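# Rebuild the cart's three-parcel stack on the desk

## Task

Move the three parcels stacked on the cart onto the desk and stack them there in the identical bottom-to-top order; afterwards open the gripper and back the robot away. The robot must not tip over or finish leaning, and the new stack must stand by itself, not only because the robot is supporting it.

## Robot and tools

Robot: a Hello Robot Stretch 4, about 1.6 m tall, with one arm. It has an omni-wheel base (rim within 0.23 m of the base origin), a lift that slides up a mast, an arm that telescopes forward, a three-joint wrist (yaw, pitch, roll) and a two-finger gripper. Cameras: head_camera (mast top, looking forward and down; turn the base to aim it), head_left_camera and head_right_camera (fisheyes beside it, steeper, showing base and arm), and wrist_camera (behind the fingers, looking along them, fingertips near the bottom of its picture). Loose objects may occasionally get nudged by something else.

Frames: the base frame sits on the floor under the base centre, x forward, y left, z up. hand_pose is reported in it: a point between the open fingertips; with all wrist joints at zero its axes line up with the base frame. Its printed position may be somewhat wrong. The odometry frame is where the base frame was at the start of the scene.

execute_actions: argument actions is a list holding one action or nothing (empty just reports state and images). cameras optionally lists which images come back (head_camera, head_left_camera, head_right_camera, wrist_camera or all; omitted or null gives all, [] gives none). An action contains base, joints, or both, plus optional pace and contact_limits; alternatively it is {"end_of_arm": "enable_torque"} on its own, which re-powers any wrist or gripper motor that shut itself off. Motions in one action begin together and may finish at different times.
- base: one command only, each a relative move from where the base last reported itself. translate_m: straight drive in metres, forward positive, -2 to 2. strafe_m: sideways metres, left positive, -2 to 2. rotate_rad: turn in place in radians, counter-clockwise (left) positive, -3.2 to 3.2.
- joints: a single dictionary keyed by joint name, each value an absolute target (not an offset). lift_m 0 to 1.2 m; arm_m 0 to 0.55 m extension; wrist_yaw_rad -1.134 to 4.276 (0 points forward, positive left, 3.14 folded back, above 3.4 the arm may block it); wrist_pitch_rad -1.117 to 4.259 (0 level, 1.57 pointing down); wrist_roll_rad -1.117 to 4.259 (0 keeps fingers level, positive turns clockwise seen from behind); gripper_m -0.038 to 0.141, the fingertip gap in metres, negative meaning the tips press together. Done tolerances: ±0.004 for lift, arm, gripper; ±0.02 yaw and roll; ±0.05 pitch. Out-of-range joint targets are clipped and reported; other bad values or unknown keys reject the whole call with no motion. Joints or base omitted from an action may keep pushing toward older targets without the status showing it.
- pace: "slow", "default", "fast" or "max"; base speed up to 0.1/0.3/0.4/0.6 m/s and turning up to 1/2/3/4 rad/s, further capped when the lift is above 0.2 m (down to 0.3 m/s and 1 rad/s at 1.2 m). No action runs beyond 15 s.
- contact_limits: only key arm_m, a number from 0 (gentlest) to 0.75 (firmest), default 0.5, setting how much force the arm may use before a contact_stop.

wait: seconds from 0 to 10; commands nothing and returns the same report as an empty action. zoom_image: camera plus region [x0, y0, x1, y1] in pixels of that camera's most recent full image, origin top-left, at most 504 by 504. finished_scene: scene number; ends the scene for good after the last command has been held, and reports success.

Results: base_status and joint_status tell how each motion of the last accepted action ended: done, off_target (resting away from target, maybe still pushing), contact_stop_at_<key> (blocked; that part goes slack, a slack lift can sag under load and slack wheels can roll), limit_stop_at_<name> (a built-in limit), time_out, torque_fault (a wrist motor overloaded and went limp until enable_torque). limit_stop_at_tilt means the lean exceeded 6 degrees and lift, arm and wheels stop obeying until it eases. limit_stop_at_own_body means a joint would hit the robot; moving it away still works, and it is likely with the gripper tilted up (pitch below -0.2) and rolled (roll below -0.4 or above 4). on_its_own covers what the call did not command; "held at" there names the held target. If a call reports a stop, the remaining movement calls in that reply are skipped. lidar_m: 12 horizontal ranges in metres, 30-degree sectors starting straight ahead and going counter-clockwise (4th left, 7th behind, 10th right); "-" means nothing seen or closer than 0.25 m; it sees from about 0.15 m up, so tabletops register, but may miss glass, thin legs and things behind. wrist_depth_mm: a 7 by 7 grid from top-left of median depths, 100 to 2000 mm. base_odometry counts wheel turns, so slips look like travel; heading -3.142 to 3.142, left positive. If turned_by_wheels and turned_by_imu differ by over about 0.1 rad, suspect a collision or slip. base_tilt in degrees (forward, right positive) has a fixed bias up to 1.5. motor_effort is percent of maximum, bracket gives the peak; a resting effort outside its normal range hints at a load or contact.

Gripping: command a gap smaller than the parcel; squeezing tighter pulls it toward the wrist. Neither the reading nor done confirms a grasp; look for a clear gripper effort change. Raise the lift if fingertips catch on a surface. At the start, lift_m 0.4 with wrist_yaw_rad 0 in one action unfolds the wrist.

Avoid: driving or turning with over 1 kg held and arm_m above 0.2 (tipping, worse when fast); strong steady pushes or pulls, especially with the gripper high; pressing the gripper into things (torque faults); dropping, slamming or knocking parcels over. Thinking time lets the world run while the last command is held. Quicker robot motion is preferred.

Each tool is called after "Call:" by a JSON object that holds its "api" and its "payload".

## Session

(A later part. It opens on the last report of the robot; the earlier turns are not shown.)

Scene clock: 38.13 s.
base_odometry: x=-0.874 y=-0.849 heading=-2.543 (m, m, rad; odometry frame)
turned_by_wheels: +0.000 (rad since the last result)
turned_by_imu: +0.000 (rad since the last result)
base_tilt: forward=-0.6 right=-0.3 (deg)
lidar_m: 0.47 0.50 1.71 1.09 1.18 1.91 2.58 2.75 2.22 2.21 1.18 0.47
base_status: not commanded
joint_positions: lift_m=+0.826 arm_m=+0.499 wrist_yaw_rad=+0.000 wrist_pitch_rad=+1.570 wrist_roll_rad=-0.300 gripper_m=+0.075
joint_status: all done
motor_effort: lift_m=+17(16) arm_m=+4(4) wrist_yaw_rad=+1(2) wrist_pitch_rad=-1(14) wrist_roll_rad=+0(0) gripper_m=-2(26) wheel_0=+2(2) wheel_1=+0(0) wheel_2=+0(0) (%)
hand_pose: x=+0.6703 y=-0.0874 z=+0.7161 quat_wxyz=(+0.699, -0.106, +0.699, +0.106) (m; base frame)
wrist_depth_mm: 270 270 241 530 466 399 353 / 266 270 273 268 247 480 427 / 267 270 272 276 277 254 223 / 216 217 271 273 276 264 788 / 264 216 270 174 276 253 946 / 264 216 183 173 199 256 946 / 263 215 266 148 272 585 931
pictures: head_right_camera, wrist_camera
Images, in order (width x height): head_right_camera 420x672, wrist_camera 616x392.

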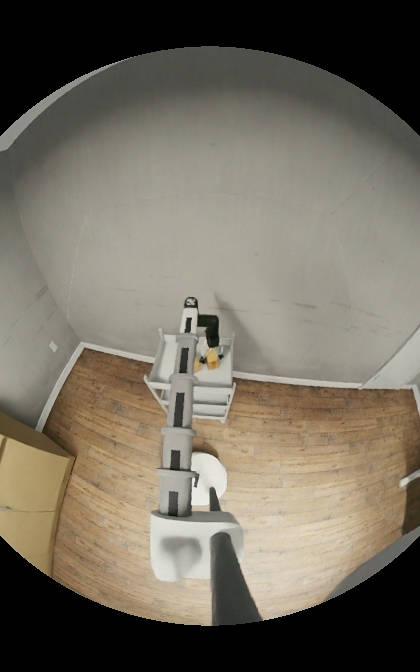

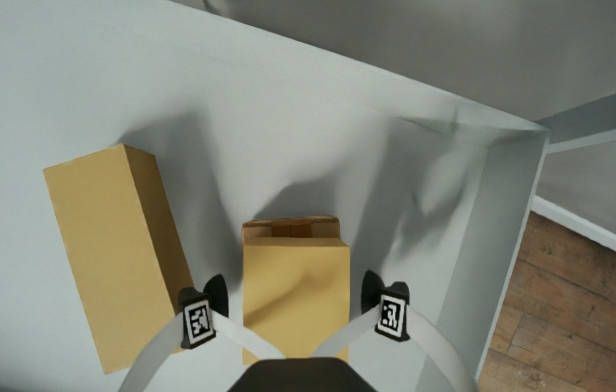

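Call:
{"api": "execute_actions", "payload": {"actions": [{"joints":{"lift_m":0.93}}], "cameras": []}}

Call:
{"api": "execute_actions", "payload": {"actions": [{"base":{"strafe_m":0.106},"joints":{"arm_m":0.486,"wrist_roll_rad":-0.59,"gripper_m":0.09}}], "cameras": ["wrist_camera"]}}

Scene clock: 40.67 s.
base_odometry: x=-0.874 y=-0.849 heading=-2.543 (m, m, rad; odometry frame)
turned_by_wheels: +0.000 (rad since the last result)
turned_by_imu: +0.000 (rad since the last result)
base_tilt: forward=-0.6 right=-0.2 (deg)
lidar_m: 0.45 0.50 1.71 1.03 1.17 1.90 2.57 2.73 2.21 2.22 1.18 0.45
base_status: not commanded
joint_positions: lift_m=+0.930 arm_m=+0.499 wrist_yaw_rad=+0.000 wrist_pitch_rad=+1.570 wrist_roll_rad=-0.300 gripper_m=+0.075
joint_status: all done
motor_effort: lift_m=+25(29) arm_m=+4(5) wrist_yaw_rad=+1(0) wrist_pitch_rad=-2(2) wrist_roll_rad=+0(0) gripper_m=-4(3) wheel_0=+2(2) wheel_1=+0(0) wheel_2=+0(0) (%)
hand_pose: x=+0.6703 y=-0.0874 z=+0.8194 quat_wxyz=(+0.699, -0.106, +0.699, +0.106) (m; base frame)
wrist_depth_mm: 342 904 699 564 462 402 353 / 366 370 375 750 627 500 427 / 370 370 375 377 379 569 549 / 366 319 373 377 379 976 778 / 366 366 368 277 377 1025 1078 / 362 366 209 373 198 1025 1025 / 362 364 366 147 373 1025 1042
pictures: none
No camera images: the call's "cameras" was empty. Leave "cameras" out to get every camera's image.

Scene clock: 42.17 s.
base_odometry: x=-0.814 y=-0.936 heading=-2.543 (m, m, rad; odometry frame)
turned_by_wheels: +0.000 (rad since the last result)
turned_by_imu: +0.000 (rad since the last result)
base_tilt: forward=-0.6 right=-0.2 (deg)
lidar_m: 0.45 0.50 1.61 0.96 1.04 1.68 2.60 2.76 2.34 2.31 1.19 0.46
base_status: done
joint_positions: lift_m=+0.930 arm_m=+0.487 wrist_yaw_rad=+0.000 wrist_pitch_rad=+1.570 wrist_roll_rad=-0.590 gripper_m=+0.090
joint_status: all done
motor_effort: lift_m=+25(25) arm_m=-4(5) wrist_yaw_rad=+1(1) wrist_pitch_rad=-2(1) wrist_roll_rad=-1(6) gripper_m=-1(4) wheel_0=+1(9) wheel_1=-1(8) wheel_2=+0(2) (%)
hand_pose: x=+0.6579 y=-0.0874 z=+0.8194 quat_wxyz=(+0.677, -0.205, +0.676, +0.205) (m; base frame)
wrist_depth_mm: 1025 1025 359 707 544 427 355 / 1008 373 375 377 661 500 404 / 1008 370 370 377 379 597 480 / 362 370 370 325 375 384 591 / 357 368 370 322 375 382 362 / 340 366 217 320 198 375 347 / 976 317 368 148 364 343 1042
pictures: wrist_camera
Images, in order (width x height): wrist_camera 616x392.

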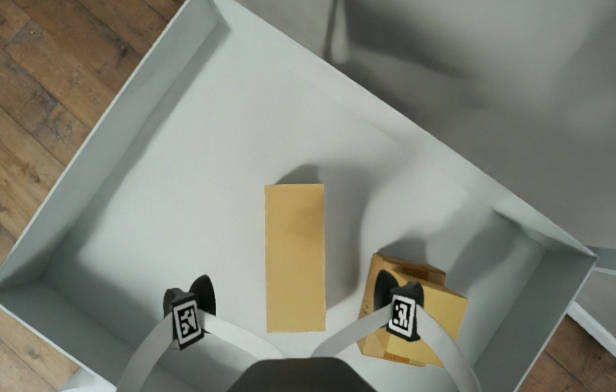

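Call:
{"api": "execute_actions", "payload": {"actions": [{"joints":{"gripper_m":0.066,"lift_m":0.88}}], "cameras": ["wrist_camera"]}}

Scene clock: 43.70 s.
base_odometry: x=-0.814 y=-0.936 heading=-2.543 (m, m, rad; odometry frame)
turned_by_wheels: +0.000 (rad since the last result)
turned_by_imu: +0.000 (rad since the last result)
base_tilt: forward=-0.5 right=-0.2 (deg)
lidar_m: 0.47 0.50 1.61 0.96 1.04 1.69 2.58 2.72 2.34 2.29 1.19 0.49
base_status: not commanded
joint_positions: lift_m=+0.880 arm_m=+0.487 wrist_yaw_rad=+0.000 wrist_pitch_rad=+1.570 wrist_roll_rad=-0.590 gripper_m=+0.066
joint_status: all done
motor_effort: lift_m=+17(23) arm_m=-4(4) wrist_yaw_rad=+2(1) wrist_pitch_rad=-2(2) wrist_roll_rad=-2(2) gripper_m=-2(4) wheel_0=+1(1) wheel_1=-1(1) wheel_2=+0(0) (%)
hand_pose: x=+0.6579 y=-0.0874 z=+0.7701 quat_wxyz=(+0.677, -0.205, +0.676, +0.205) (m; base frame)
wrist_depth_mm: 976 300 329 317 544 424 353 / 946 312 327 330 330 504 402 / 291 324 325 329 330 525 484 / 303 322 324 276 330 332 508 / 320 320 322 276 329 330 334 / 315 319 210 273 196 279 329 / 282 315 320 149 253 229 296
pictures: wrist_camera
Images, in order (width x height): wrist_camera 616x392.

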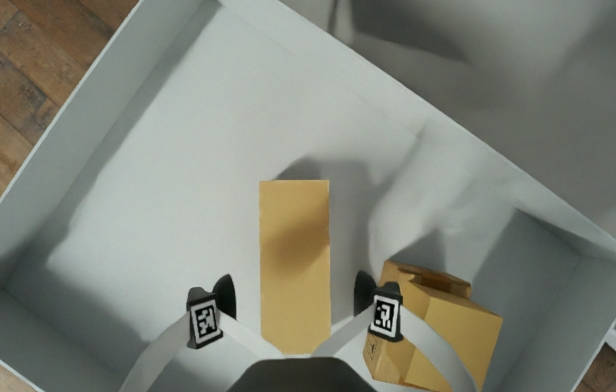

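Call:
{"api": "execute_actions", "payload": {"actions": [{"base":{"strafe_m":0.018},"joints":{"arm_m":0.493}}], "cameras": []}}

Call:
{"api": "execute_actions", "payload": {"actions": [{"joints":{"lift_m":0.845},"pace":"slow"}], "cameras": ["wrist_camera"]}}

Scene clock: 45.40 s.
base_odometry: x=-0.804 y=-0.951 heading=-2.543 (m, m, rad; odometry frame)
turned_by_wheels: +0.000 (rad since the last result)
turned_by_imu: +0.000 (rad since the last result)
base_tilt: forward=-0.6 right=-0.2 (deg)
lidar_m: 0.47 1.08 1.60 0.95 1.03 1.71 2.61 2.76 2.32 2.36 1.18 0.49
base_status: done
joint_positions: lift_m=+0.880 arm_m=+0.492 wrist_yaw_rad=+0.000 wrist_pitch_rad=+1.570 wrist_roll_rad=-0.590 gripper_m=+0.066
joint_status: all done
motor_effort: lift_m=+17(17) arm_m=+4(2) wrist_yaw_rad=+1(0) wrist_pitch_rad=-2(2) wrist_roll_rad=-2(2) gripper_m=-2(4) wheel_0=+0(4) wheel_1=+0(8) wheel_2=+0(1) (%)
hand_pose: x=+0.6634 y=-0.0874 z=+0.7701 quat_wxyz=(+0.677, -0.206, +0.676, +0.205) (m; base frame)
wrist_depth_mm: 960 976 320 330 539 421 353 / 960 304 327 329 569 500 399 / 946 324 325 329 330 544 480 / 293 322 327 327 329 332 539 / 317 320 322 276 327 334 334 / 315 320 209 273 196 330 332 / 287 317 320 149 277 229 317
pictures: none
No camera images: the call's "cameras" was empty. Leave "cameras" out to get every camera's image.

Scene clock: 46.53 s.
base_odometry: x=-0.804 y=-0.951 heading=-2.543 (m, m, rad; odometry frame)
turned_by_wheels: +0.000 (rad since the last result)
turned_by_imu: +0.000 (rad since the last result)
base_tilt: forward=-0.6 right=-0.2 (deg)
lidar_m: 0.47 1.10 1.57 0.95 1.05 1.71 2.63 2.74 2.35 2.33 1.19 0.49
base_status: not commanded
joint_positions: lift_m=+0.845 arm_m=+0.492 wrist_yaw_rad=+0.000 wrist_pitch_rad=+1.570 wrist_roll_rad=-0.590 gripper_m=+0.066
joint_status: all done
motor_effort: lift_m=+17(14) arm_m=+4(4) wrist_yaw_rad=+0(0) wrist_pitch_rad=-2(2) wrist_roll_rad=-2(2) gripper_m=-4(2) wheel_0=-1(0) wheel_1=+0(0) wheel_2=+0(1) (%)
hand_pose: x=+0.6634 y=-0.0874 z=+0.7351 quat_wxyz=(+0.677, -0.206, +0.676, +0.205) (m; base frame)
wrist_depth_mm: 917 257 294 266 521 421 353 / 917 279 291 294 270 480 404 / 251 287 291 293 296 268 480 / 271 287 290 291 294 297 272 / 286 286 289 239 294 297 298 / 283 285 209 240 196 256 298 / 282 285 286 149 267 194 296
pictures: wrist_camera
Images, in order (width x height): wrist_camera 616x392.

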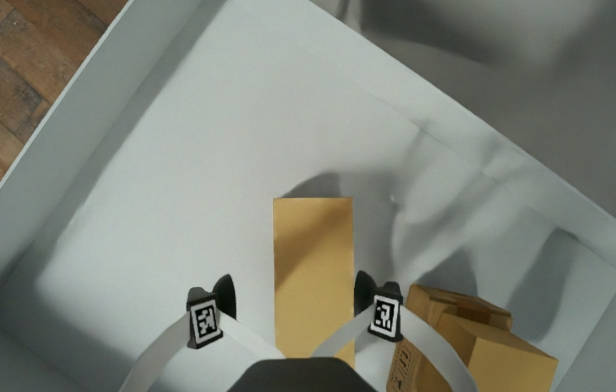

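Call:
{"api": "execute_actions", "payload": {"actions": [{"base":{"strafe_m":-0.006},"pace":"slow"}], "cameras": []}}

Call:
{"api": "execute_actions", "payload": {"actions": [{"joints":{"lift_m":0.812},"pace":"slow"}], "cameras": ["wrist_camera"]}}

Scene clock: 47.77 s.
base_odometry: x=-0.807 y=-0.946 heading=-2.543 (m, m, rad; odometry frame)
turned_by_wheels: +0.000 (rad since the last result)
turned_by_imu: +0.000 (rad since the last result)
base_tilt: forward=-0.6 right=-0.2 (deg)
lidar_m: 0.46 0.48 1.60 0.96 1.02 1.68 2.64 2.76 2.35 2.28 1.21 0.49
base_status: done
joint_positions: lift_m=+0.845 arm_m=+0.492 wrist_yaw_rad=+0.000 wrist_pitch_rad=+1.570 wrist_roll_rad=-0.590 gripper_m=+0.066
joint_status: not commanded
motor_effort: lift_m=+16(17) arm_m=+4(4) wrist_yaw_rad=+1(0) wrist_pitch_rad=-2(2) wrist_roll_rad=-2(2) gripper_m=-3(4) wheel_0=+2(4) wheel_1=-1(1) wheel_2=+0(1) (%)
hand_pose: x=+0.6634 y=-0.0874 z=+0.7351 quat_wxyz=(+0.677, -0.206, +0.676, +0.205) (m; base frame)
wrist_depth_mm: 917 258 293 271 521 418 353 / 917 289 291 296 270 496 399 / 250 290 293 294 296 270 477 / 281 289 291 241 296 296 274 / 286 287 289 240 294 296 298 / 283 285 208 239 196 271 296 / 282 282 285 149 253 193 296
pictures: none
No camera images: the call's "cameras" was empty. Leave "cameras" out to get every camera's image.

Scene clock: 48.87 s.
base_odometry: x=-0.807 y=-0.946 heading=-2.543 (m, m, rad; odometry frame)
turned_by_wheels: +0.000 (rad since the last result)
turned_by_imu: +0.000 (rad since the last result)
base_tilt: forward=-0.6 right=-0.2 (deg)
lidar_m: 0.45 0.50 1.61 0.95 1.01 1.67 2.62 2.73 2.32 2.32 1.22 0.46
base_status: not commanded
joint_positions: lift_m=+0.812 arm_m=+0.492 wrist_yaw_rad=+0.000 wrist_pitch_rad=+1.570 wrist_roll_rad=-0.590 gripper_m=+0.066
joint_status: all done
motor_effort: lift_m=+17(17) arm_m=+4(5) wrist_yaw_rad=+0(0) wrist_pitch_rad=-2(2) wrist_roll_rad=-2(1) gripper_m=-2(5) wheel_0=+2(1) wheel_1=-2(2) wheel_2=+0(0) (%)
hand_pose: x=+0.6634 y=-0.0874 z=+0.7021 quat_wxyz=(+0.677, -0.206, +0.676, +0.205) (m; base frame)
wrist_depth_mm: 209 252 259 257 242 421 351 / 216 257 260 263 253 430 397 / 243 257 258 259 264 245 427 / 253 256 257 208 262 264 258 / 252 254 257 207 260 264 265 / 251 253 209 206 196 232 264 / 250 252 254 148 253 167 263
pictures: wrist_camera
Images, in order (width x height): wrist_camera 616x392.

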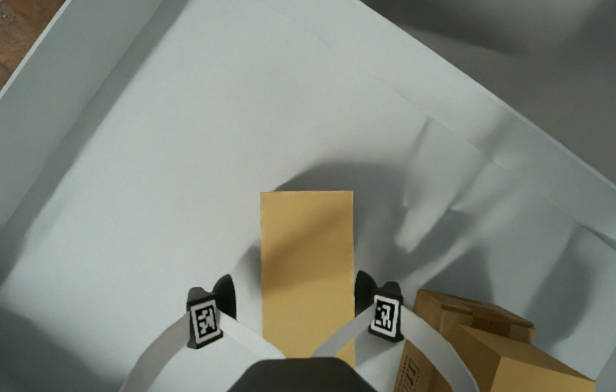

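Call:
{"api": "execute_actions", "payload": {"actions": [{"joints":{"gripper_m":0.0}}], "cameras": []}}

Call:
{"api": "execute_actions", "payload": {"actions": [{"joints":{"lift_m":1.05}}], "cameras": ["wrist_camera"]}}

Scene clock: 50.67 s.
base_odometry: x=-0.807 y=-0.946 heading=-2.543 (m, m, rad; odometry frame)
turned_by_wheels: +0.000 (rad since the last result)
turned_by_imu: +0.000 (rad since the last result)
base_tilt: forward=-0.6 right=-0.2 (deg)
lidar_m: 0.47 0.49 1.60 0.96 1.00 1.67 2.60 2.75 2.34 2.34 1.20 0.50
base_status: not commanded
joint_positions: lift_m=+0.812 arm_m=+0.492 wrist_yaw_rad=+0.000 wrist_pitch_rad=+1.570 wrist_roll_rad=-0.590 gripper_m=+0.001
joint_status: all done
motor_effort: lift_m=+17(17) arm_m=+4(4) wrist_yaw_rad=+0(1) wrist_pitch_rad=-2(3) wrist_roll_rad=-2(2) gripper_m=-27(26) wheel_0=+1(1) wheel_1=-1(2) wheel_2=+0(0) (%)
hand_pose: x=+0.6634 y=-0.0874 z=+0.7021 quat_wxyz=(+0.677, -0.206, +0.676, +0.205) (m; base frame)
wrist_depth_mm: 211 252 263 258 232 421 353 / 216 257 258 262 252 427 402 / 243 256 259 260 263 246 424 / 254 256 256 193 260 264 258 / 252 254 256 193 259 262 265 / 251 252 191 191 187 230 263 / 250 156 253 190 231 161 237
pictures: none
No camera images: the call's "cameras" was empty. Leave "cameras" out to get every camera's image.

Scene clock: 52.73 s.
base_odometry: x=-0.807 y=-0.946 heading=-2.543 (m, m, rad; odometry frame)
turned_by_wheels: +0.000 (rad since the last result)
turned_by_imu: +0.000 (rad since the last result)
base_tilt: forward=-0.5 right=-0.2 (deg)
lidar_m: 0.46 0.47 1.61 0.94 1.05 1.69 2.60 2.74 2.33 2.30 1.22 0.48
base_status: not commanded
joint_positions: lift_m=+1.050 arm_m=+0.492 wrist_yaw_rad=+0.000 wrist_pitch_rad=+1.570 wrist_roll_rad=-0.590 gripper_m=+0.001
joint_status: all done
motor_effort: lift_m=+26(23) arm_m=+4(4) wrist_yaw_rad=+1(0) wrist_pitch_rad=-2(2) wrist_roll_rad=-3(3) gripper_m=-30(30) wheel_0=+1(2) wheel_1=-1(1) wheel_2=+0(0) (%)
hand_pose: x=+0.6634 y=-0.0874 z=+0.9393 quat_wxyz=(+0.677, -0.206, +0.676, +0.205) (m; base frame)
wrist_depth_mm: 1138 1138 1098 759 535 418 351 / 1138 1138 496 917 683 504 399 / 1138 1118 492 500 878 609 477 / 1138 488 492 193 496 778 591 / 1118 484 488 192 496 500 723 / 1118 484 191 192 188 496 1078 / 1098 156 439 190 488 788 1182
pictures: wrist_camera
Images, in order (width x height): wrist_camera 616x392.

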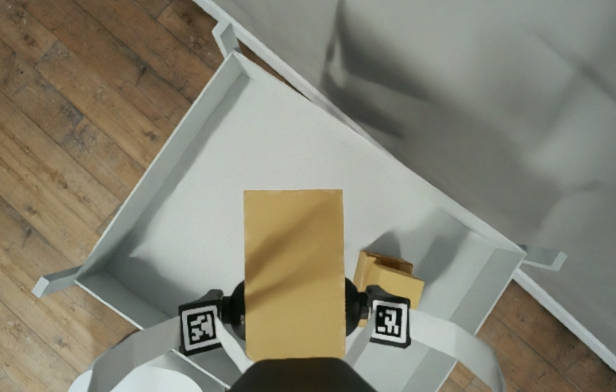

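Call:
{"api": "execute_actions", "payload": {"actions": [{"base":{"translate_m":-0.9},"joints":{"arm_m":0.15}}], "cameras": []}}

Call:
{"api": "execute_actions", "payload": {"actions": [{"base":{"rotate_rad":-1.55},"joints":{"wrist_roll_rad":0}}], "cameras": ["head_camera","head_right_camera"]}}

Scene clock: 58.13 s.
base_odometry: x=-0.064 y=-0.439 heading=-2.543 (m, m, rad; odometry frame)
turned_by_wheels: +0.000 (rad since the last result)
turned_by_imu: +0.000 (rad since the last result)
base_tilt: forward=-0.6 right=-0.2 (deg)
lidar_m: 1.34 2.08 1.09 1.08 1.24 1.87 1.74 1.73 2.21 2.18 2.32 1.87
base_status: done
joint_positions: lift_m=+1.050 arm_m=+0.151 wrist_yaw_rad=+0.000 wrist_pitch_rad=+1.570 wrist_roll_rad=-0.590 gripper_m=+0.001
joint_status: all done
motor_effort: lift_m=+25(26) arm_m=-4(5) wrist_yaw_rad=+1(1) wrist_pitch_rad=-2(1) wrist_roll_rad=-3(2) gripper_m=-29(29) wheel_0=-1(5) wheel_1=+2(0) wheel_2=-1(7) (%)
hand_pose: x=+0.3218 y=-0.0874 z=+0.9394 quat_wxyz=(+0.677, -0.206, +0.676, +0.205) (m; base frame)
wrist_depth_mm: 1118 1118 1138 1138 1182 1182 1160 / 1118 1138 1138 1138 1138 1182 1182 / 1118 1118 1118 1138 1160 1138 1160 / 1098 1138 1138 193 1160 1138 1182 / 1118 1118 917 193 1138 1160 1138 / 1098 917 190 191 187 1138 1160 / 1098 156 842 191 1118 1118 1160
pictures: none
No camera images: the call's "cameras" was empty. Leave "cameras" out to get every camera's image.

Scene clock: 60.47 s.
base_odometry: x=-0.064 y=-0.439 heading=+2.190 (m, m, rad; odometry frame)
turned_by_wheels: -1.550 (rad since the last result)
turned_by_imu: -1.581 (rad since the last result)
base_tilt: forward=-0.6 right=-0.2 (deg)
lidar_m: 2.16 2.28 1.86 1.36 2.09 1.09 1.08 1.23 1.86 1.71 1.73 2.21
base_status: done
joint_positions: lift_m=+1.050 arm_m=+0.151 wrist_yaw_rad=+0.000 wrist_pitch_rad=+1.570 wrist_roll_rad=+0.000 gripper_m=+0.001
joint_status: all done
motor_effort: lift_m=+25(25) arm_m=-4(4) wrist_yaw_rad=+1(0) wrist_pitch_rad=-2(1) wrist_roll_rad=+0(1) gripper_m=-28(28) wheel_0=+0(3) wheel_1=+0(9) wheel_2=-1(6) (%)
hand_pose: x=+0.3219 y=-0.0874 z=+0.9394 quat_wxyz=(+0.707, +0.000, +0.707, +0.000) (m; base frame)
wrist_depth_mm: 1118 1160 1160 1160 1138 1182 1160 / 1118 1118 1138 1160 1160 1182 1160 / 1098 1138 1138 1138 1160 1160 1205 / 1138 1118 1138 194 1160 1160 1205 / 1098 1118 1118 192 1138 1160 1160 / 1098 1098 191 191 187 1138 1182 / 1098 156 904 191 1118 1138 1160
pictures: head_camera, head_right_camera
Images, in order (width x height): head_camera 420x560, head_right_camera 420x672.

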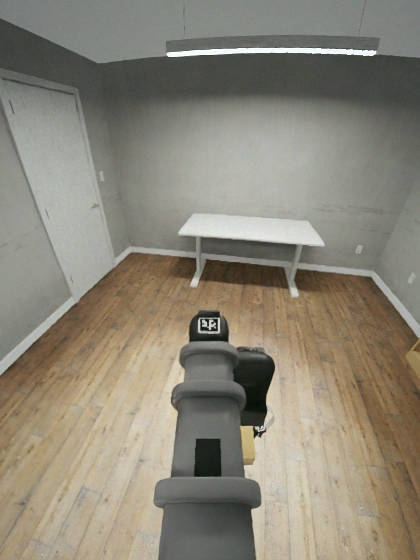

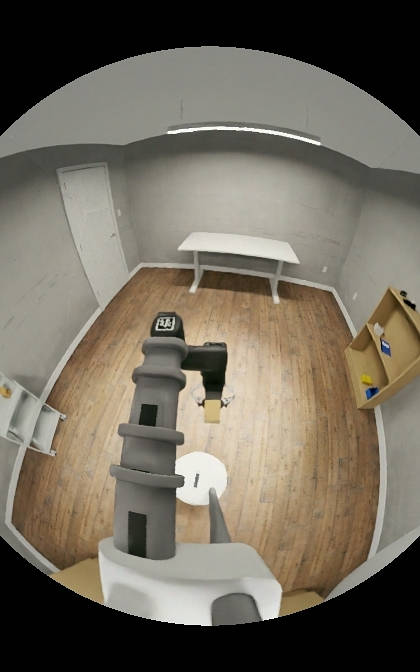

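Call:
{"api": "execute_actions", "payload": {"actions": [{"base":{"translate_m":1.5},"pace":"fast"}], "cameras": ["head_camera","head_right_camera"]}}

Scene clock: 66.77 s.
base_odometry: x=-0.934 y=+0.782 heading=+2.190 (m, m, rad; odometry frame)
turned_by_wheels: +0.000 (rad since the last result)
turned_by_imu: +0.003 (rad since the last result)
base_tilt: forward=-0.5 right=-0.2 (deg)
lidar_m: 0.69 0.80 1.58 1.56 1.80 1.94 2.58 2.59 1.81 1.82 0.87 0.71
base_status: done
joint_positions: lift_m=+1.050 arm_m=+0.151 wrist_yaw_rad=+0.000 wrist_pitch_rad=+1.570 wrist_roll_rad=+0.000 gripper_m=+0.001
joint_status: not commanded
motor_effort: lift_m=+25(25) arm_m=-4(4) wrist_yaw_rad=+1(2) wrist_pitch_rad=-1(3) wrist_roll_rad=+0(0) gripper_m=-30(28) wheel_0=+0(5) wheel_1=-1(8) wheel_2=+0(9) (%)
hand_pose: x=+0.3219 y=-0.0874 z=+0.9394 quat_wxyz=(+0.707, +0.000, +0.707, +0.000) (m; base frame)
wrist_depth_mm: 1098 1118 1138 1138 1160 1182 1182 / 1118 1118 1138 1138 1160 1138 1182 / 1098 1118 1138 1138 1138 1160 1182 / 1118 1118 1138 193 1138 1182 1160 / 1098 1098 1098 192 1138 1160 1182 / 1118 1098 191 192 187 1138 1182 / 1118 156 904 190 1118 1138 1160
pictures: head_camera, head_right_camera
Images, in order (width x height): head_camera 420x560, head_right_camera 420x672.

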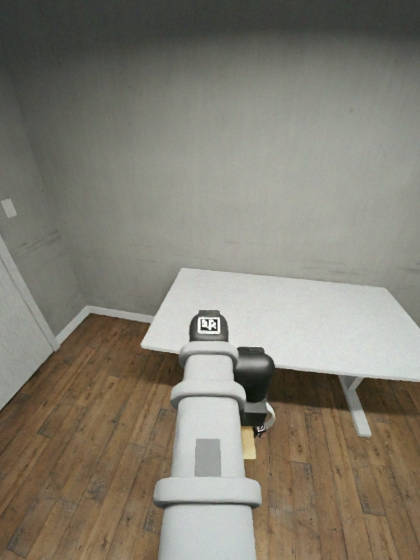

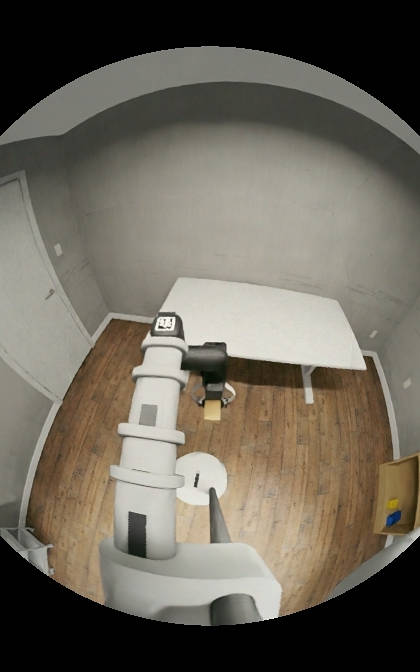

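Call:
{"api": "execute_actions", "payload": {"actions": [{"base":{"translate_m":0.2},"joints":{"arm_m":0.48}}], "cameras": ["wrist_camera","head_right_camera"]}}

Scene clock: 69.27 s.
base_odometry: x=-1.050 y=+0.945 heading=+2.190 (m, m, rad; odometry frame)
turned_by_wheels: +0.000 (rad since the last result)
turned_by_imu: +0.001 (rad since the last result)
base_tilt: forward=-0.5 right=-0.2 (deg)
lidar_m: 0.49 0.54 1.53 1.52 1.74 1.91 2.78 2.65 1.87 1.87 0.64 0.50
base_status: done
joint_positions: lift_m=+1.050 arm_m=+0.479 wrist_yaw_rad=+0.000 wrist_pitch_rad=+1.570 wrist_roll_rad=+0.000 gripper_m=+0.001
joint_status: all done
motor_effort: lift_m=+25(25) arm_m=+4(5) wrist_yaw_rad=+0(0) wrist_pitch_rad=-1(0) wrist_roll_rad=-1(0) gripper_m=-28(29) wheel_0=-1(5) wheel_1=+1(7) wheel_2=+2(4) (%)
hand_pose: x=+0.6504 y=-0.0874 z=+0.9394 quat_wxyz=(+0.707, +0.000, +0.707, +0.000) (m; base frame)
wrist_depth_mm: 424 433 439 442 445 449 455 / 424 433 433 439 439 452 455 / 424 433 436 436 442 445 452 / 424 430 433 193 439 445 452 / 421 424 427 192 442 449 449 / 421 424 190 191 186 445 449 / 1098 157 427 190 436 442 442
pictures: head_right_camera, wrist_camera
Images, in order (width x height): head_right_camera 420x672, wrist_camera 616x392.

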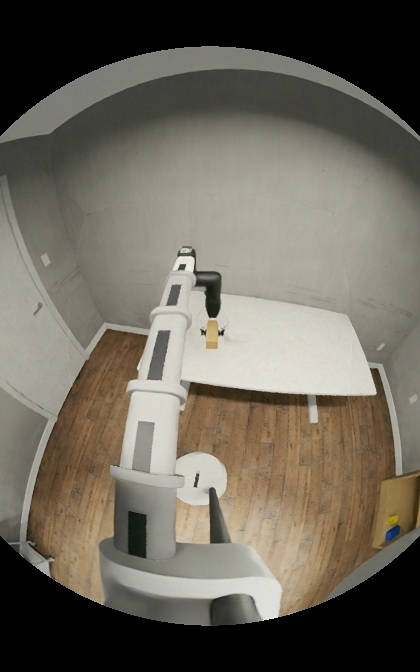

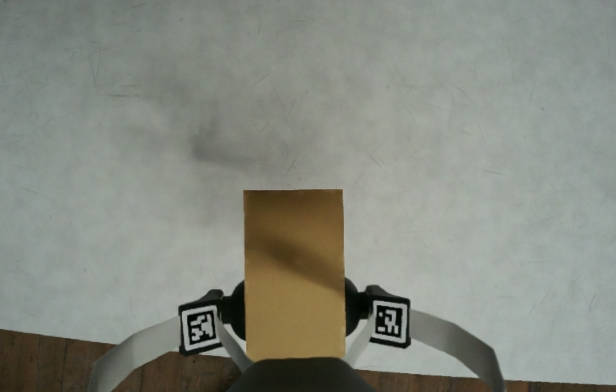

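Call:
{"api": "execute_actions", "payload": {"actions": [{"joints":{"arm_m":0.53,"lift_m":0.89}}], "cameras": []}}

Call:
{"api": "execute_actions", "payload": {"actions": [{"joints":{"lift_m":0.862},"pace":"slow"}], "cameras": ["wrist_camera"]}}

Scene clock: 71.53 s.
base_odometry: x=-1.050 y=+0.945 heading=+2.190 (m, m, rad; odometry frame)
turned_by_wheels: +0.000 (rad since the last result)
turned_by_imu: +0.000 (rad since the last result)
base_tilt: forward=-0.5 right=-0.2 (deg)
lidar_m: 0.50 0.55 1.56 1.52 1.73 1.91 2.77 2.63 1.87 1.91 0.63 0.51
base_status: not commanded
joint_positions: lift_m=+0.890 arm_m=+0.529 wrist_yaw_rad=+0.000 wrist_pitch_rad=+1.570 wrist_roll_rad=+0.000 gripper_m=+0.001
joint_status: all done
motor_effort: lift_m=+17(26) arm_m=+4(5) wrist_yaw_rad=-1(0) wrist_pitch_rad=-2(3) wrist_roll_rad=+0(1) gripper_m=-30(29) wheel_0=-1(1) wheel_1=+1(1) wheel_2=+2(2) (%)
hand_pose: x=+0.7004 y=-0.0874 z=+0.7800 quat_wxyz=(+0.707, +0.000, +0.707, +0.000) (m; base frame)
wrist_depth_mm: 273 278 277 283 287 290 291 / 273 276 279 281 283 289 290 / 271 272 277 281 283 287 289 / 272 274 276 193 282 286 289 / 270 274 274 192 281 283 287 / 268 272 191 192 187 283 286 / 267 156 273 190 278 281 283
pictures: none
No camera images: the call's "cameras" was empty. Leave "cameras" out to get every camera's image.

Scene clock: 72.57 s.
base_odometry: x=-1.050 y=+0.945 heading=+2.190 (m, m, rad; odometry frame)
turned_by_wheels: +0.000 (rad since the last result)
turned_by_imu: +0.000 (rad since the last result)
base_tilt: forward=-0.6 right=-0.2 (deg)
lidar_m: 0.49 0.57 1.55 1.51 1.76 1.95 2.79 2.65 1.86 1.90 0.63 0.50
base_status: not commanded
joint_positions: lift_m=+0.862 arm_m=+0.529 wrist_yaw_rad=+0.000 wrist_pitch_rad=+1.570 wrist_roll_rad=+0.000 gripper_m=+0.001
joint_status: all done
motor_effort: lift_m=+17(17) arm_m=+4(5) wrist_yaw_rad=+0(1) wrist_pitch_rad=-2(2) wrist_roll_rad=+0(0) gripper_m=-29(29) wheel_0=-1(1) wheel_1=+1(1) wheel_2=+2(2) (%)
hand_pose: x=+0.7004 y=-0.0874 z=+0.7521 quat_wxyz=(+0.707, +0.000, +0.707, +0.000) (m; base frame)
wrist_depth_mm: 246 250 251 254 258 259 264 / 246 248 250 253 255 259 262 / 245 247 250 253 255 259 262 / 244 247 249 193 255 257 260 / 244 246 249 192 254 256 258 / 244 244 191 191 187 256 257 / 240 156 245 190 252 252 257
pictures: wrist_camera
Images, in order (width x height): wrist_camera 616x392.

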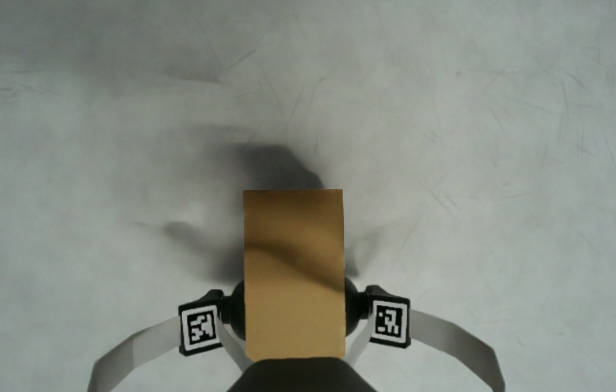

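Call:
{"api": "execute_actions", "payload": {"actions": [{"joints":{"lift_m":0.857},"pace":"slow"}], "cameras": []}}

Call:
{"api": "execute_actions", "payload": {"actions": [{"joints":{"gripper_m":0.08}}], "cameras": ["wrist_camera"]}}

Call:
{"api": "execute_actions", "payload": {"actions": [{"joints":{"lift_m":1.05}}], "cameras": ["wrist_camera"]}}

Scene clock: 73.63 s.
base_odometry: x=-1.050 y=+0.945 heading=+2.190 (m, m, rad; odometry frame)
turned_by_wheels: +0.000 (rad since the last result)
turned_by_imu: +0.000 (rad since the last result)
base_tilt: forward=-0.6 right=-0.2 (deg)
lidar_m: 0.50 0.57 1.53 1.52 1.75 1.95 2.76 2.64 1.87 1.90 0.64 0.50
base_status: not commanded
joint_positions: lift_m=+0.857 arm_m=+0.529 wrist_yaw_rad=+0.000 wrist_pitch_rad=+1.570 wrist_roll_rad=+0.000 gripper_m=+0.001
joint_status: all done
motor_effort: lift_m=+17(17) arm_m=+4(4) wrist_yaw_rad=+1(1) wrist_pitch_rad=-2(1) wrist_roll_rad=+0(1) gripper_m=-30(29) wheel_0=-1(1) wheel_1=+1(1) wheel_2=+2(2) (%)
hand_pose: x=+0.7004 y=-0.0874 z=+0.7471 quat_wxyz=(+0.707, +0.000, +0.707, +0.000) (m; base frame)
wrist_depth_mm: 241 244 247 250 252 253 257 / 241 243 246 249 250 253 256 / 239 242 244 249 251 254 255 / 239 241 244 194 250 252 254 / 238 241 242 193 247 251 254 / 237 239 190 191 187 251 252 / 236 156 241 190 246 248 253
pictures: none
No camera images: the call's "cameras" was empty. Leave "cameras" out to get every camera's image.

Scene clock: 75.23 s.
base_odometry: x=-1.050 y=+0.945 heading=+2.190 (m, m, rad; odometry frame)
turned_by_wheels: +0.000 (rad since the last result)
turned_by_imu: +0.000 (rad since the last result)
base_tilt: forward=-0.5 right=-0.2 (deg)
lidar_m: 0.49 0.57 1.55 1.51 1.73 1.95 2.77 2.62 1.86 1.89 0.63 0.50
base_status: not commanded
joint_positions: lift_m=+0.857 arm_m=+0.529 wrist_yaw_rad=+0.000 wrist_pitch_rad=+1.570 wrist_roll_rad=+0.000 gripper_m=+0.080
joint_status: all done
motor_effort: lift_m=+17(17) arm_m=+4(4) wrist_yaw_rad=+0(3) wrist_pitch_rad=-2(12) wrist_roll_rad=+0(0) gripper_m=-4(29) wheel_0=-1(1) wheel_1=+1(1) wheel_2=+1(2) (%)
hand_pose: x=+0.7003 y=-0.0874 z=+0.7471 quat_wxyz=(+0.707, +0.000, +0.707, +0.000) (m; base frame)
wrist_depth_mm: 243 243 247 250 252 255 257 / 241 243 247 249 251 254 256 / 239 243 245 250 250 253 256 / 238 241 244 195 249 251 255 / 237 241 243 195 250 250 253 / 236 241 193 194 202 251 252 / 236 237 242 147 246 249 252
pictures: wrist_camera
Images, in order (width x height): wrist_camera 616x392.

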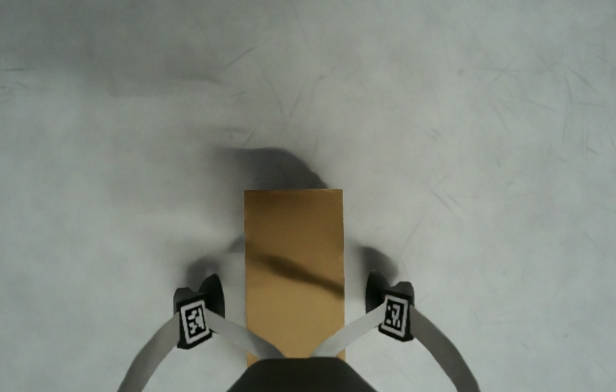

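Scene clock: 77.13 s.
base_odometry: x=-1.050 y=+0.945 heading=+2.190 (m, m, rad; odometry frame)
turned_by_wheels: +0.000 (rad since the last result)
turned_by_imu: +0.000 (rad since the last result)
base_tilt: forward=-0.6 right=-0.2 (deg)
lidar_m: 0.51 0.56 1.55 1.52 1.74 1.93 2.77 2.63 1.87 1.87 0.65 0.51
base_status: not commanded
joint_positions: lift_m=+1.050 arm_m=+0.529 wrist_yaw_rad=+0.000 wrist_pitch_rad=+1.570 wrist_roll_rad=+0.000 gripper_m=+0.080
joint_status: all done
motor_effort: lift_m=+25(28) arm_m=+5(5) wrist_yaw_rad=+2(1) wrist_pitch_rad=-3(2) wrist_roll_rad=-1(0) gripper_m=-1(5) wheel_0=-1(1) wheel_1=+1(1) wheel_2=+0(1) (%)
hand_pose: x=+0.7003 y=-0.0874 z=+0.9394 quat_wxyz=(+0.707, +0.000, +0.707, +0.000) (m; base frame)
wrist_depth_mm: 427 433 439 445 445 452 452 / 427 430 436 439 449 449 455 / 424 430 436 439 442 449 452 / 424 427 430 439 442 445 452 / 424 424 430 382 439 445 449 / 424 427 211 433 200 442 449 / 421 421 427 147 436 445 449
pictures: wrist_camera
Images, in order (width x height): wrist_camera 616x392.

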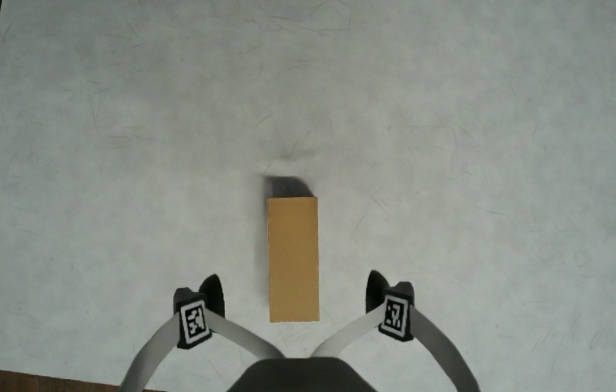

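Call:
{"api": "execute_actions", "payload": {"actions": [{"base":{"translate_m":-1.58},"joints":{"arm_m":0.15,"lift_m":0.95},"pace":"fast"}], "cameras": []}}

Call:
{"api": "execute_actions", "payload": {"actions": [{"base":{"rotate_rad":1.55},"joints":{"wrist_roll_rad":-0.3,"lift_m":1.05},"pace":"fast"}], "cameras": []}}

Call:
{"api": "execute_actions", "payload": {"actions": [{"base":{"translate_m":0.88},"joints":{"arm_m":0.45},"pace":"fast"}], "cameras": ["wrist_camera","head_right_camera"]}}

Scene clock: 83.93 s.
base_odometry: x=-0.133 y=-0.342 heading=+2.190 (m, m, rad; odometry frame)
turned_by_wheels: +0.000 (rad since the last result)
turned_by_imu: -0.001 (rad since the last result)
base_tilt: forward=-0.6 right=-0.2 (deg)
lidar_m: 2.06 2.26 1.86 1.34 2.07 1.21 1.21 1.32 1.87 1.69 1.74 2.08
base_status: done
joint_positions: lift_m=+0.950 arm_m=+0.151 wrist_yaw_rad=+0.000 wrist_pitch_rad=+1.570 wrist_roll_rad=+0.000 gripper_m=+0.080
joint_status: all done
motor_effort: lift_m=+18(21) arm_m=-4(3) wrist_yaw_rad=+2(2) wrist_pitch_rad=-2(1) wrist_roll_rad=-1(1) gripper_m=-5(3) wheel_0=+0(8) wheel_1=-1(6) wheel_2=+0(14) (%)
hand_pose: x=+0.3218 y=-0.0874 z=+0.8400 quat_wxyz=(+0.707, +0.000, +0.707, +0.000) (m; base frame)
wrist_depth_mm: 1008 1042 1042 1042 1060 1078 1078 / 1008 1025 1042 1042 1042 1078 1098 / 1025 1008 1025 1042 1042 1078 1078 / 1025 1025 1025 1025 1042 1078 1060 / 1008 1025 1025 1060 1025 1042 1078 / 1008 1025 211 831 201 1042 1060 / 991 991 820 147 1025 1042 1060
pictures: none
No camera images: the call's "cameras" was empty. Leave "cameras" out to get every camera's image.

Scene clock: 86.10 s.
base_odometry: x=-0.133 y=-0.342 heading=-2.543 (m, m, rad; odometry frame)
turned_by_wheels: +1.550 (rad since the last result)
turned_by_imu: +1.582 (rad since the last result)
base_tilt: forward=-0.6 right=-0.2 (deg)
lidar_m: 1.33 2.06 1.19 1.20 1.36 1.90 1.70 1.75 2.08 2.06 2.27 1.84
base_status: done
joint_positions: lift_m=+1.050 arm_m=+0.151 wrist_yaw_rad=+0.000 wrist_pitch_rad=+1.570 wrist_roll_rad=-0.300 gripper_m=+0.080
joint_status: all done
motor_effort: lift_m=+24(31) arm_m=-4(4) wrist_yaw_rad=+1(0) wrist_pitch_rad=-1(2) wrist_roll_rad=-2(4) gripper_m=-3(1) wheel_0=+0(1) wheel_1=+0(7) wheel_2=-1(5) (%)
hand_pose: x=+0.3219 y=-0.0874 z=+0.9395 quat_wxyz=(+0.700, -0.106, +0.699, +0.105) (m; base frame)
wrist_depth_mm: 1098 1138 1160 1160 1182 1182 1182 / 1138 1118 1160 1138 1160 1182 1205 / 1098 1118 1118 1138 1138 1160 1160 / 1118 1118 1118 1138 1160 1138 1160 / 1118 1098 1098 1138 1138 1182 1160 / 1118 1118 211 991 202 1160 1160 / 1098 1098 917 148 1138 1138 1160
pictures: none
No camera images: the call's "cameras" was empty. Leave "cameras" out to get every camera's image.

Scene clock: 90.13 s.
base_odometry: x=-0.861 y=-0.837 heading=-2.543 (m, m, rad; odometry frame)
turned_by_wheels: +0.000 (rad since the last result)
turned_by_imu: +0.002 (rad since the last result)
base_tilt: forward=-0.6 right=-0.2 (deg)
lidar_m: 0.47 0.48 1.72 1.06 1.17 1.92 2.56 2.76 2.20 2.19 1.19 0.50
base_status: done
joint_positions: lift_m=+1.050 arm_m=+0.449 wrist_yaw_rad=+0.000 wrist_pitch_rad=+1.570 wrist_roll_rad=-0.300 gripper_m=+0.080
joint_status: all done
motor_effort: lift_m=+24(24) arm_m=+5(4) wrist_yaw_rad=+0(0) wrist_pitch_rad=-2(2) wrist_roll_rad=-1(3) gripper_m=-3(3) wheel_0=+0(8) wheel_1=-1(6) wheel_2=+2(10) (%)
hand_pose: x=+0.6204 y=-0.0874 z=+0.9395 quat_wxyz=(+0.699, -0.106, +0.699, +0.106) (m; base frame)
wrist_depth_mm: 1138 473 809 715 580 500 445 / 1118 488 488 496 715 615 530 / 480 484 492 496 500 854 691 / 480 484 488 445 496 1182 991 / 462 480 484 492 1138 1182 1182 / 1098 484 211 484 202 1160 1160 / 1098 1098 931 147 1138 1160 1118
pictures: head_right_camera, wrist_camera
Images, in order (width x height): head_right_camera 420x672, wrist_camera 616x392.

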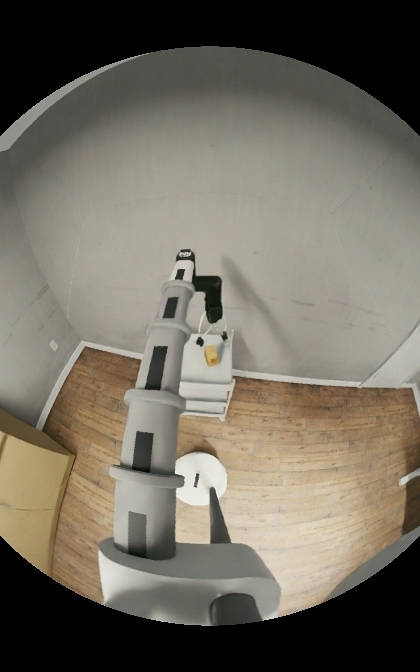

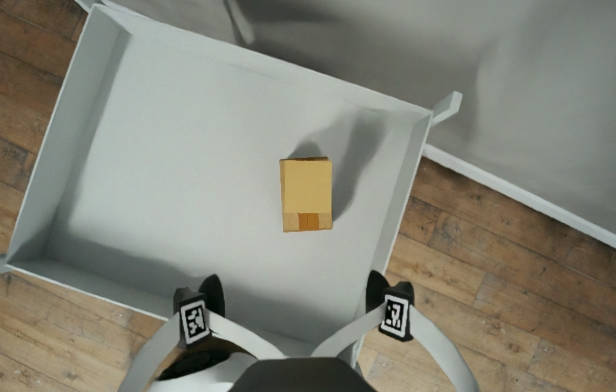

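Call:
{"api": "execute_actions", "payload": {"actions": [{"base":{"strafe_m":0.006},"joints":{"arm_m":0.506,"lift_m":0.94}}], "cameras": ["wrist_camera"]}}

Scene clock: 92.73 s.
base_odometry: x=-0.857 y=-0.842 heading=-2.543 (m, m, rad; odometry frame)
turned_by_wheels: +0.000 (rad since the last result)
turned_by_imu: +0.000 (rad since the last result)
base_tilt: forward=-0.6 right=-0.2 (deg)
lidar_m: 0.47 0.53 1.73 1.08 1.15 1.90 2.56 2.74 2.22 2.24 1.22 0.49
base_status: done
joint_positions: lift_m=+0.940 arm_m=+0.505 wrist_yaw_rad=+0.000 wrist_pitch_rad=+1.570 wrist_roll_rad=-0.300 gripper_m=+0.080
joint_status: all done
motor_effort: lift_m=+17(20) arm_m=+4(4) wrist_yaw_rad=+0(1) wrist_pitch_rad=-1(2) wrist_roll_rad=-2(1) gripper_m=-4(2) wheel_0=-1(6) wheel_1=+0(6) wheel_2=+1(5) (%)
hand_pose: x=+0.6764 y=-0.0874 z=+0.8301 quat_wxyz=(+0.699, -0.106, +0.699, +0.106) (m; base frame)
wrist_depth_mm: 343 382 750 591 484 421 368 / 377 382 387 676 647 521 449 / 375 382 387 389 392 580 580 / 375 379 384 387 389 946 831 / 375 379 379 286 389 1042 1060 / 373 377 211 382 202 1042 1060 / 357 373 379 147 382 1042 1060
pictures: wrist_camera
Images, in order (width x height): wrist_camera 616x392.

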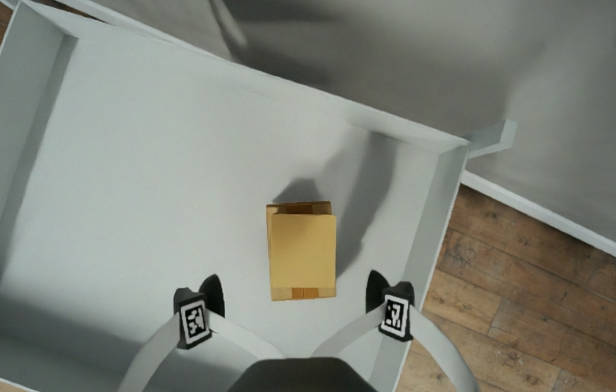

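Call:
{"api": "execute_actions", "payload": {"actions": [{"joints":{"lift_m":0.82}}], "cameras": ["wrist_camera"]}}

Call:
{"api": "execute_actions", "payload": {"actions": [{"joints":{"gripper_m":0.0}}], "cameras": ["head_right_camera"]}}

Call:
{"api": "execute_actions", "payload": {"actions": [{"joints":{"lift_m":1.08}}], "cameras": ["wrist_camera","head_right_camera"]}}

Call:
{"api": "zoom_image", "payload": {"camera": "head_right_camera", "region": [170,260,270,380]}}

Scene clock: 95.10 s.
base_odometry: x=-0.857 y=-0.842 heading=-2.543 (m, m, rad; odometry frame)
turned_by_wheels: +0.000 (rad since the last result)
turned_by_imu: +0.000 (rad since the last result)
base_tilt: forward=-0.6 right=-0.2 (deg)
lidar_m: 0.48 0.51 1.72 1.04 1.18 1.90 2.58 2.74 2.22 2.24 1.21 0.50
base_status: not commanded
joint_positions: lift_m=+0.820 arm_m=+0.505 wrist_yaw_rad=+0.000 wrist_pitch_rad=+1.570 wrist_roll_rad=-0.300 gripper_m=+0.080
joint_status: all done
motor_effort: lift_m=+17(13) arm_m=+5(4) wrist_yaw_rad=+0(1) wrist_pitch_rad=-2(2) wrist_roll_rad=+0(1) gripper_m=-2(3) wheel_0=-1(1) wheel_1=+1(1) wheel_2=+1(1) (%)
hand_pose: x=+0.6764 y=-0.0874 z=+0.7101 quat_wxyz=(+0.699, -0.106, +0.699, +0.106) (m; base frame)
wrist_depth_mm: 264 264 250 232 462 418 368 / 262 264 268 268 252 240 424 / 262 264 266 268 270 272 229 / 260 263 264 268 270 271 750 / 260 262 264 167 270 247 946 / 258 260 193 167 202 246 931 / 257 258 262 147 266 221 917
pictures: wrist_camera
Images, in order (width x height): wrist_camera 616x392.

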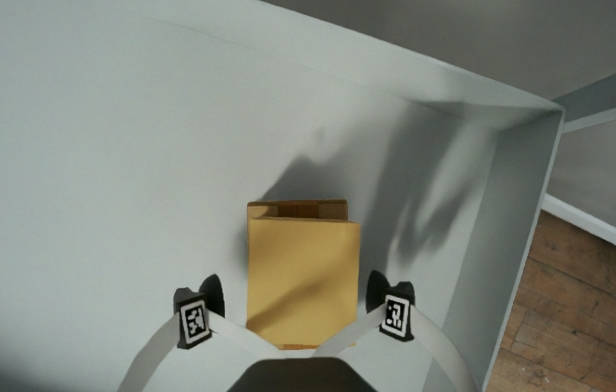

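Scene clock: 96.70 s.
base_odometry: x=-0.857 y=-0.842 heading=-2.543 (m, m, rad; odometry frame)
turned_by_wheels: +0.000 (rad since the last result)
turned_by_imu: +0.000 (rad since the last result)
base_tilt: forward=-0.6 right=-0.2 (deg)
lidar_m: 0.47 0.54 1.72 1.08 1.16 1.93 2.54 2.72 2.22 2.24 1.18 0.50
base_status: not commanded
joint_positions: lift_m=+0.820 arm_m=+0.505 wrist_yaw_rad=+0.000 wrist_pitch_rad=+1.570 wrist_roll_rad=-0.300 gripper_m=+0.001
joint_status: all done
motor_effort: lift_m=+17(17) arm_m=+4(5) wrist_yaw_rad=+0(1) wrist_pitch_rad=-2(1) wrist_roll_rad=-2(1) gripper_m=-32(29) wheel_0=-1(1) wheel_1=+1(1) wheel_2=+1(1) (%)
hand_pose: x=+0.6764 y=-0.0874 z=+0.7100 quat_wxyz=(+0.699, -0.106, +0.699, +0.106) (m; base frame)
wrist_depth_mm: 264 265 249 231 466 418 370 / 263 263 267 268 251 241 421 / 260 264 265 268 271 272 229 / 259 262 264 266 270 270 759 / 259 260 263 153 268 247 946 / 258 258 180 151 183 236 931 / 258 160 220 150 267 210 946
pictures: head_right_camera
Images, in order (width x height): head_right_camera 420x672.

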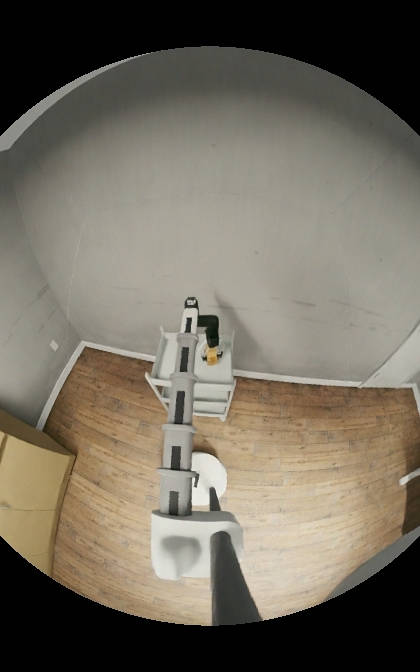

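Scene clock: 98.83 s.
base_odometry: x=-0.857 y=-0.842 heading=-2.543 (m, m, rad; odometry frame)
turned_by_wheels: +0.000 (rad since the last result)
turned_by_imu: +0.000 (rad since the last result)
base_tilt: forward=-0.6 right=-0.1 (deg)
lidar_m: 0.47 0.52 1.72 1.06 1.17 1.91 2.58 2.74 2.24 2.22 1.20 0.49
base_status: not commanded
joint_positions: lift_m=+1.080 arm_m=+0.505 wrist_yaw_rad=+0.000 wrist_pitch_rad=+1.570 wrist_roll_rad=-0.300 gripper_m=+0.001
joint_status: all done
motor_effort: lift_m=+26(30) arm_m=+4(4) wrist_yaw_rad=-1(0) wrist_pitch_rad=-2(3) wrist_roll_rad=-1(2) gripper_m=-30(30) wheel_0=-1(1) wheel_1=+1(1) wheel_2=+1(1) (%)
hand_pose: x=+0.6763 y=-0.0874 z=+0.9693 quat_wxyz=(+0.699, -0.106, +0.699, +0.106) (m; base frame)
wrist_depth_mm: 1160 1060 759 591 492 418 368 / 1160 521 1042 866 647 525 442 / 1138 512 521 521 820 715 585 / 517 517 521 521 530 1098 831 / 512 508 517 153 1205 1205 1205 / 504 512 181 151 183 1160 1182 / 1118 160 312 151 1182 1160 1182
pictures: head_right_camera, wrist_camera
Images, in order (width x height): head_right_camera 420x672, wrist_camera 616x392.

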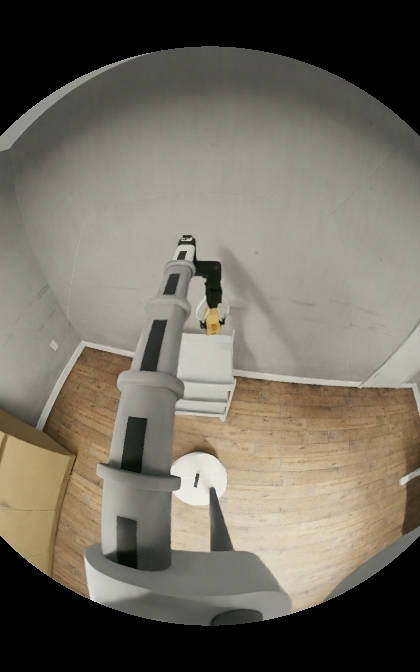

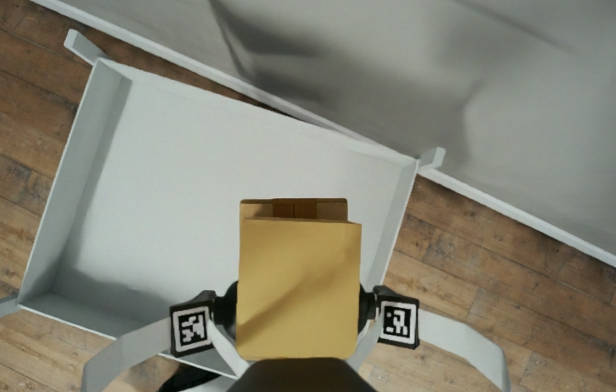

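Region (170, 260, 270, 380) of head_right_camera's 420x672 image, scaled by 4.200, with more detail than that image has.

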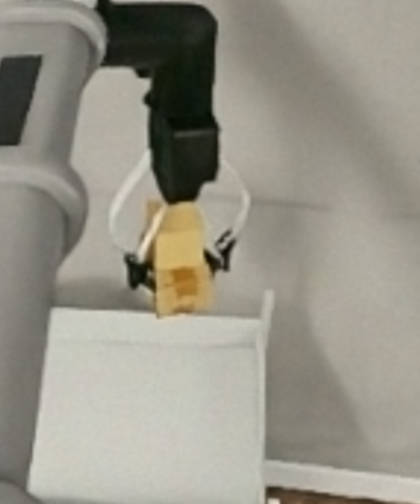

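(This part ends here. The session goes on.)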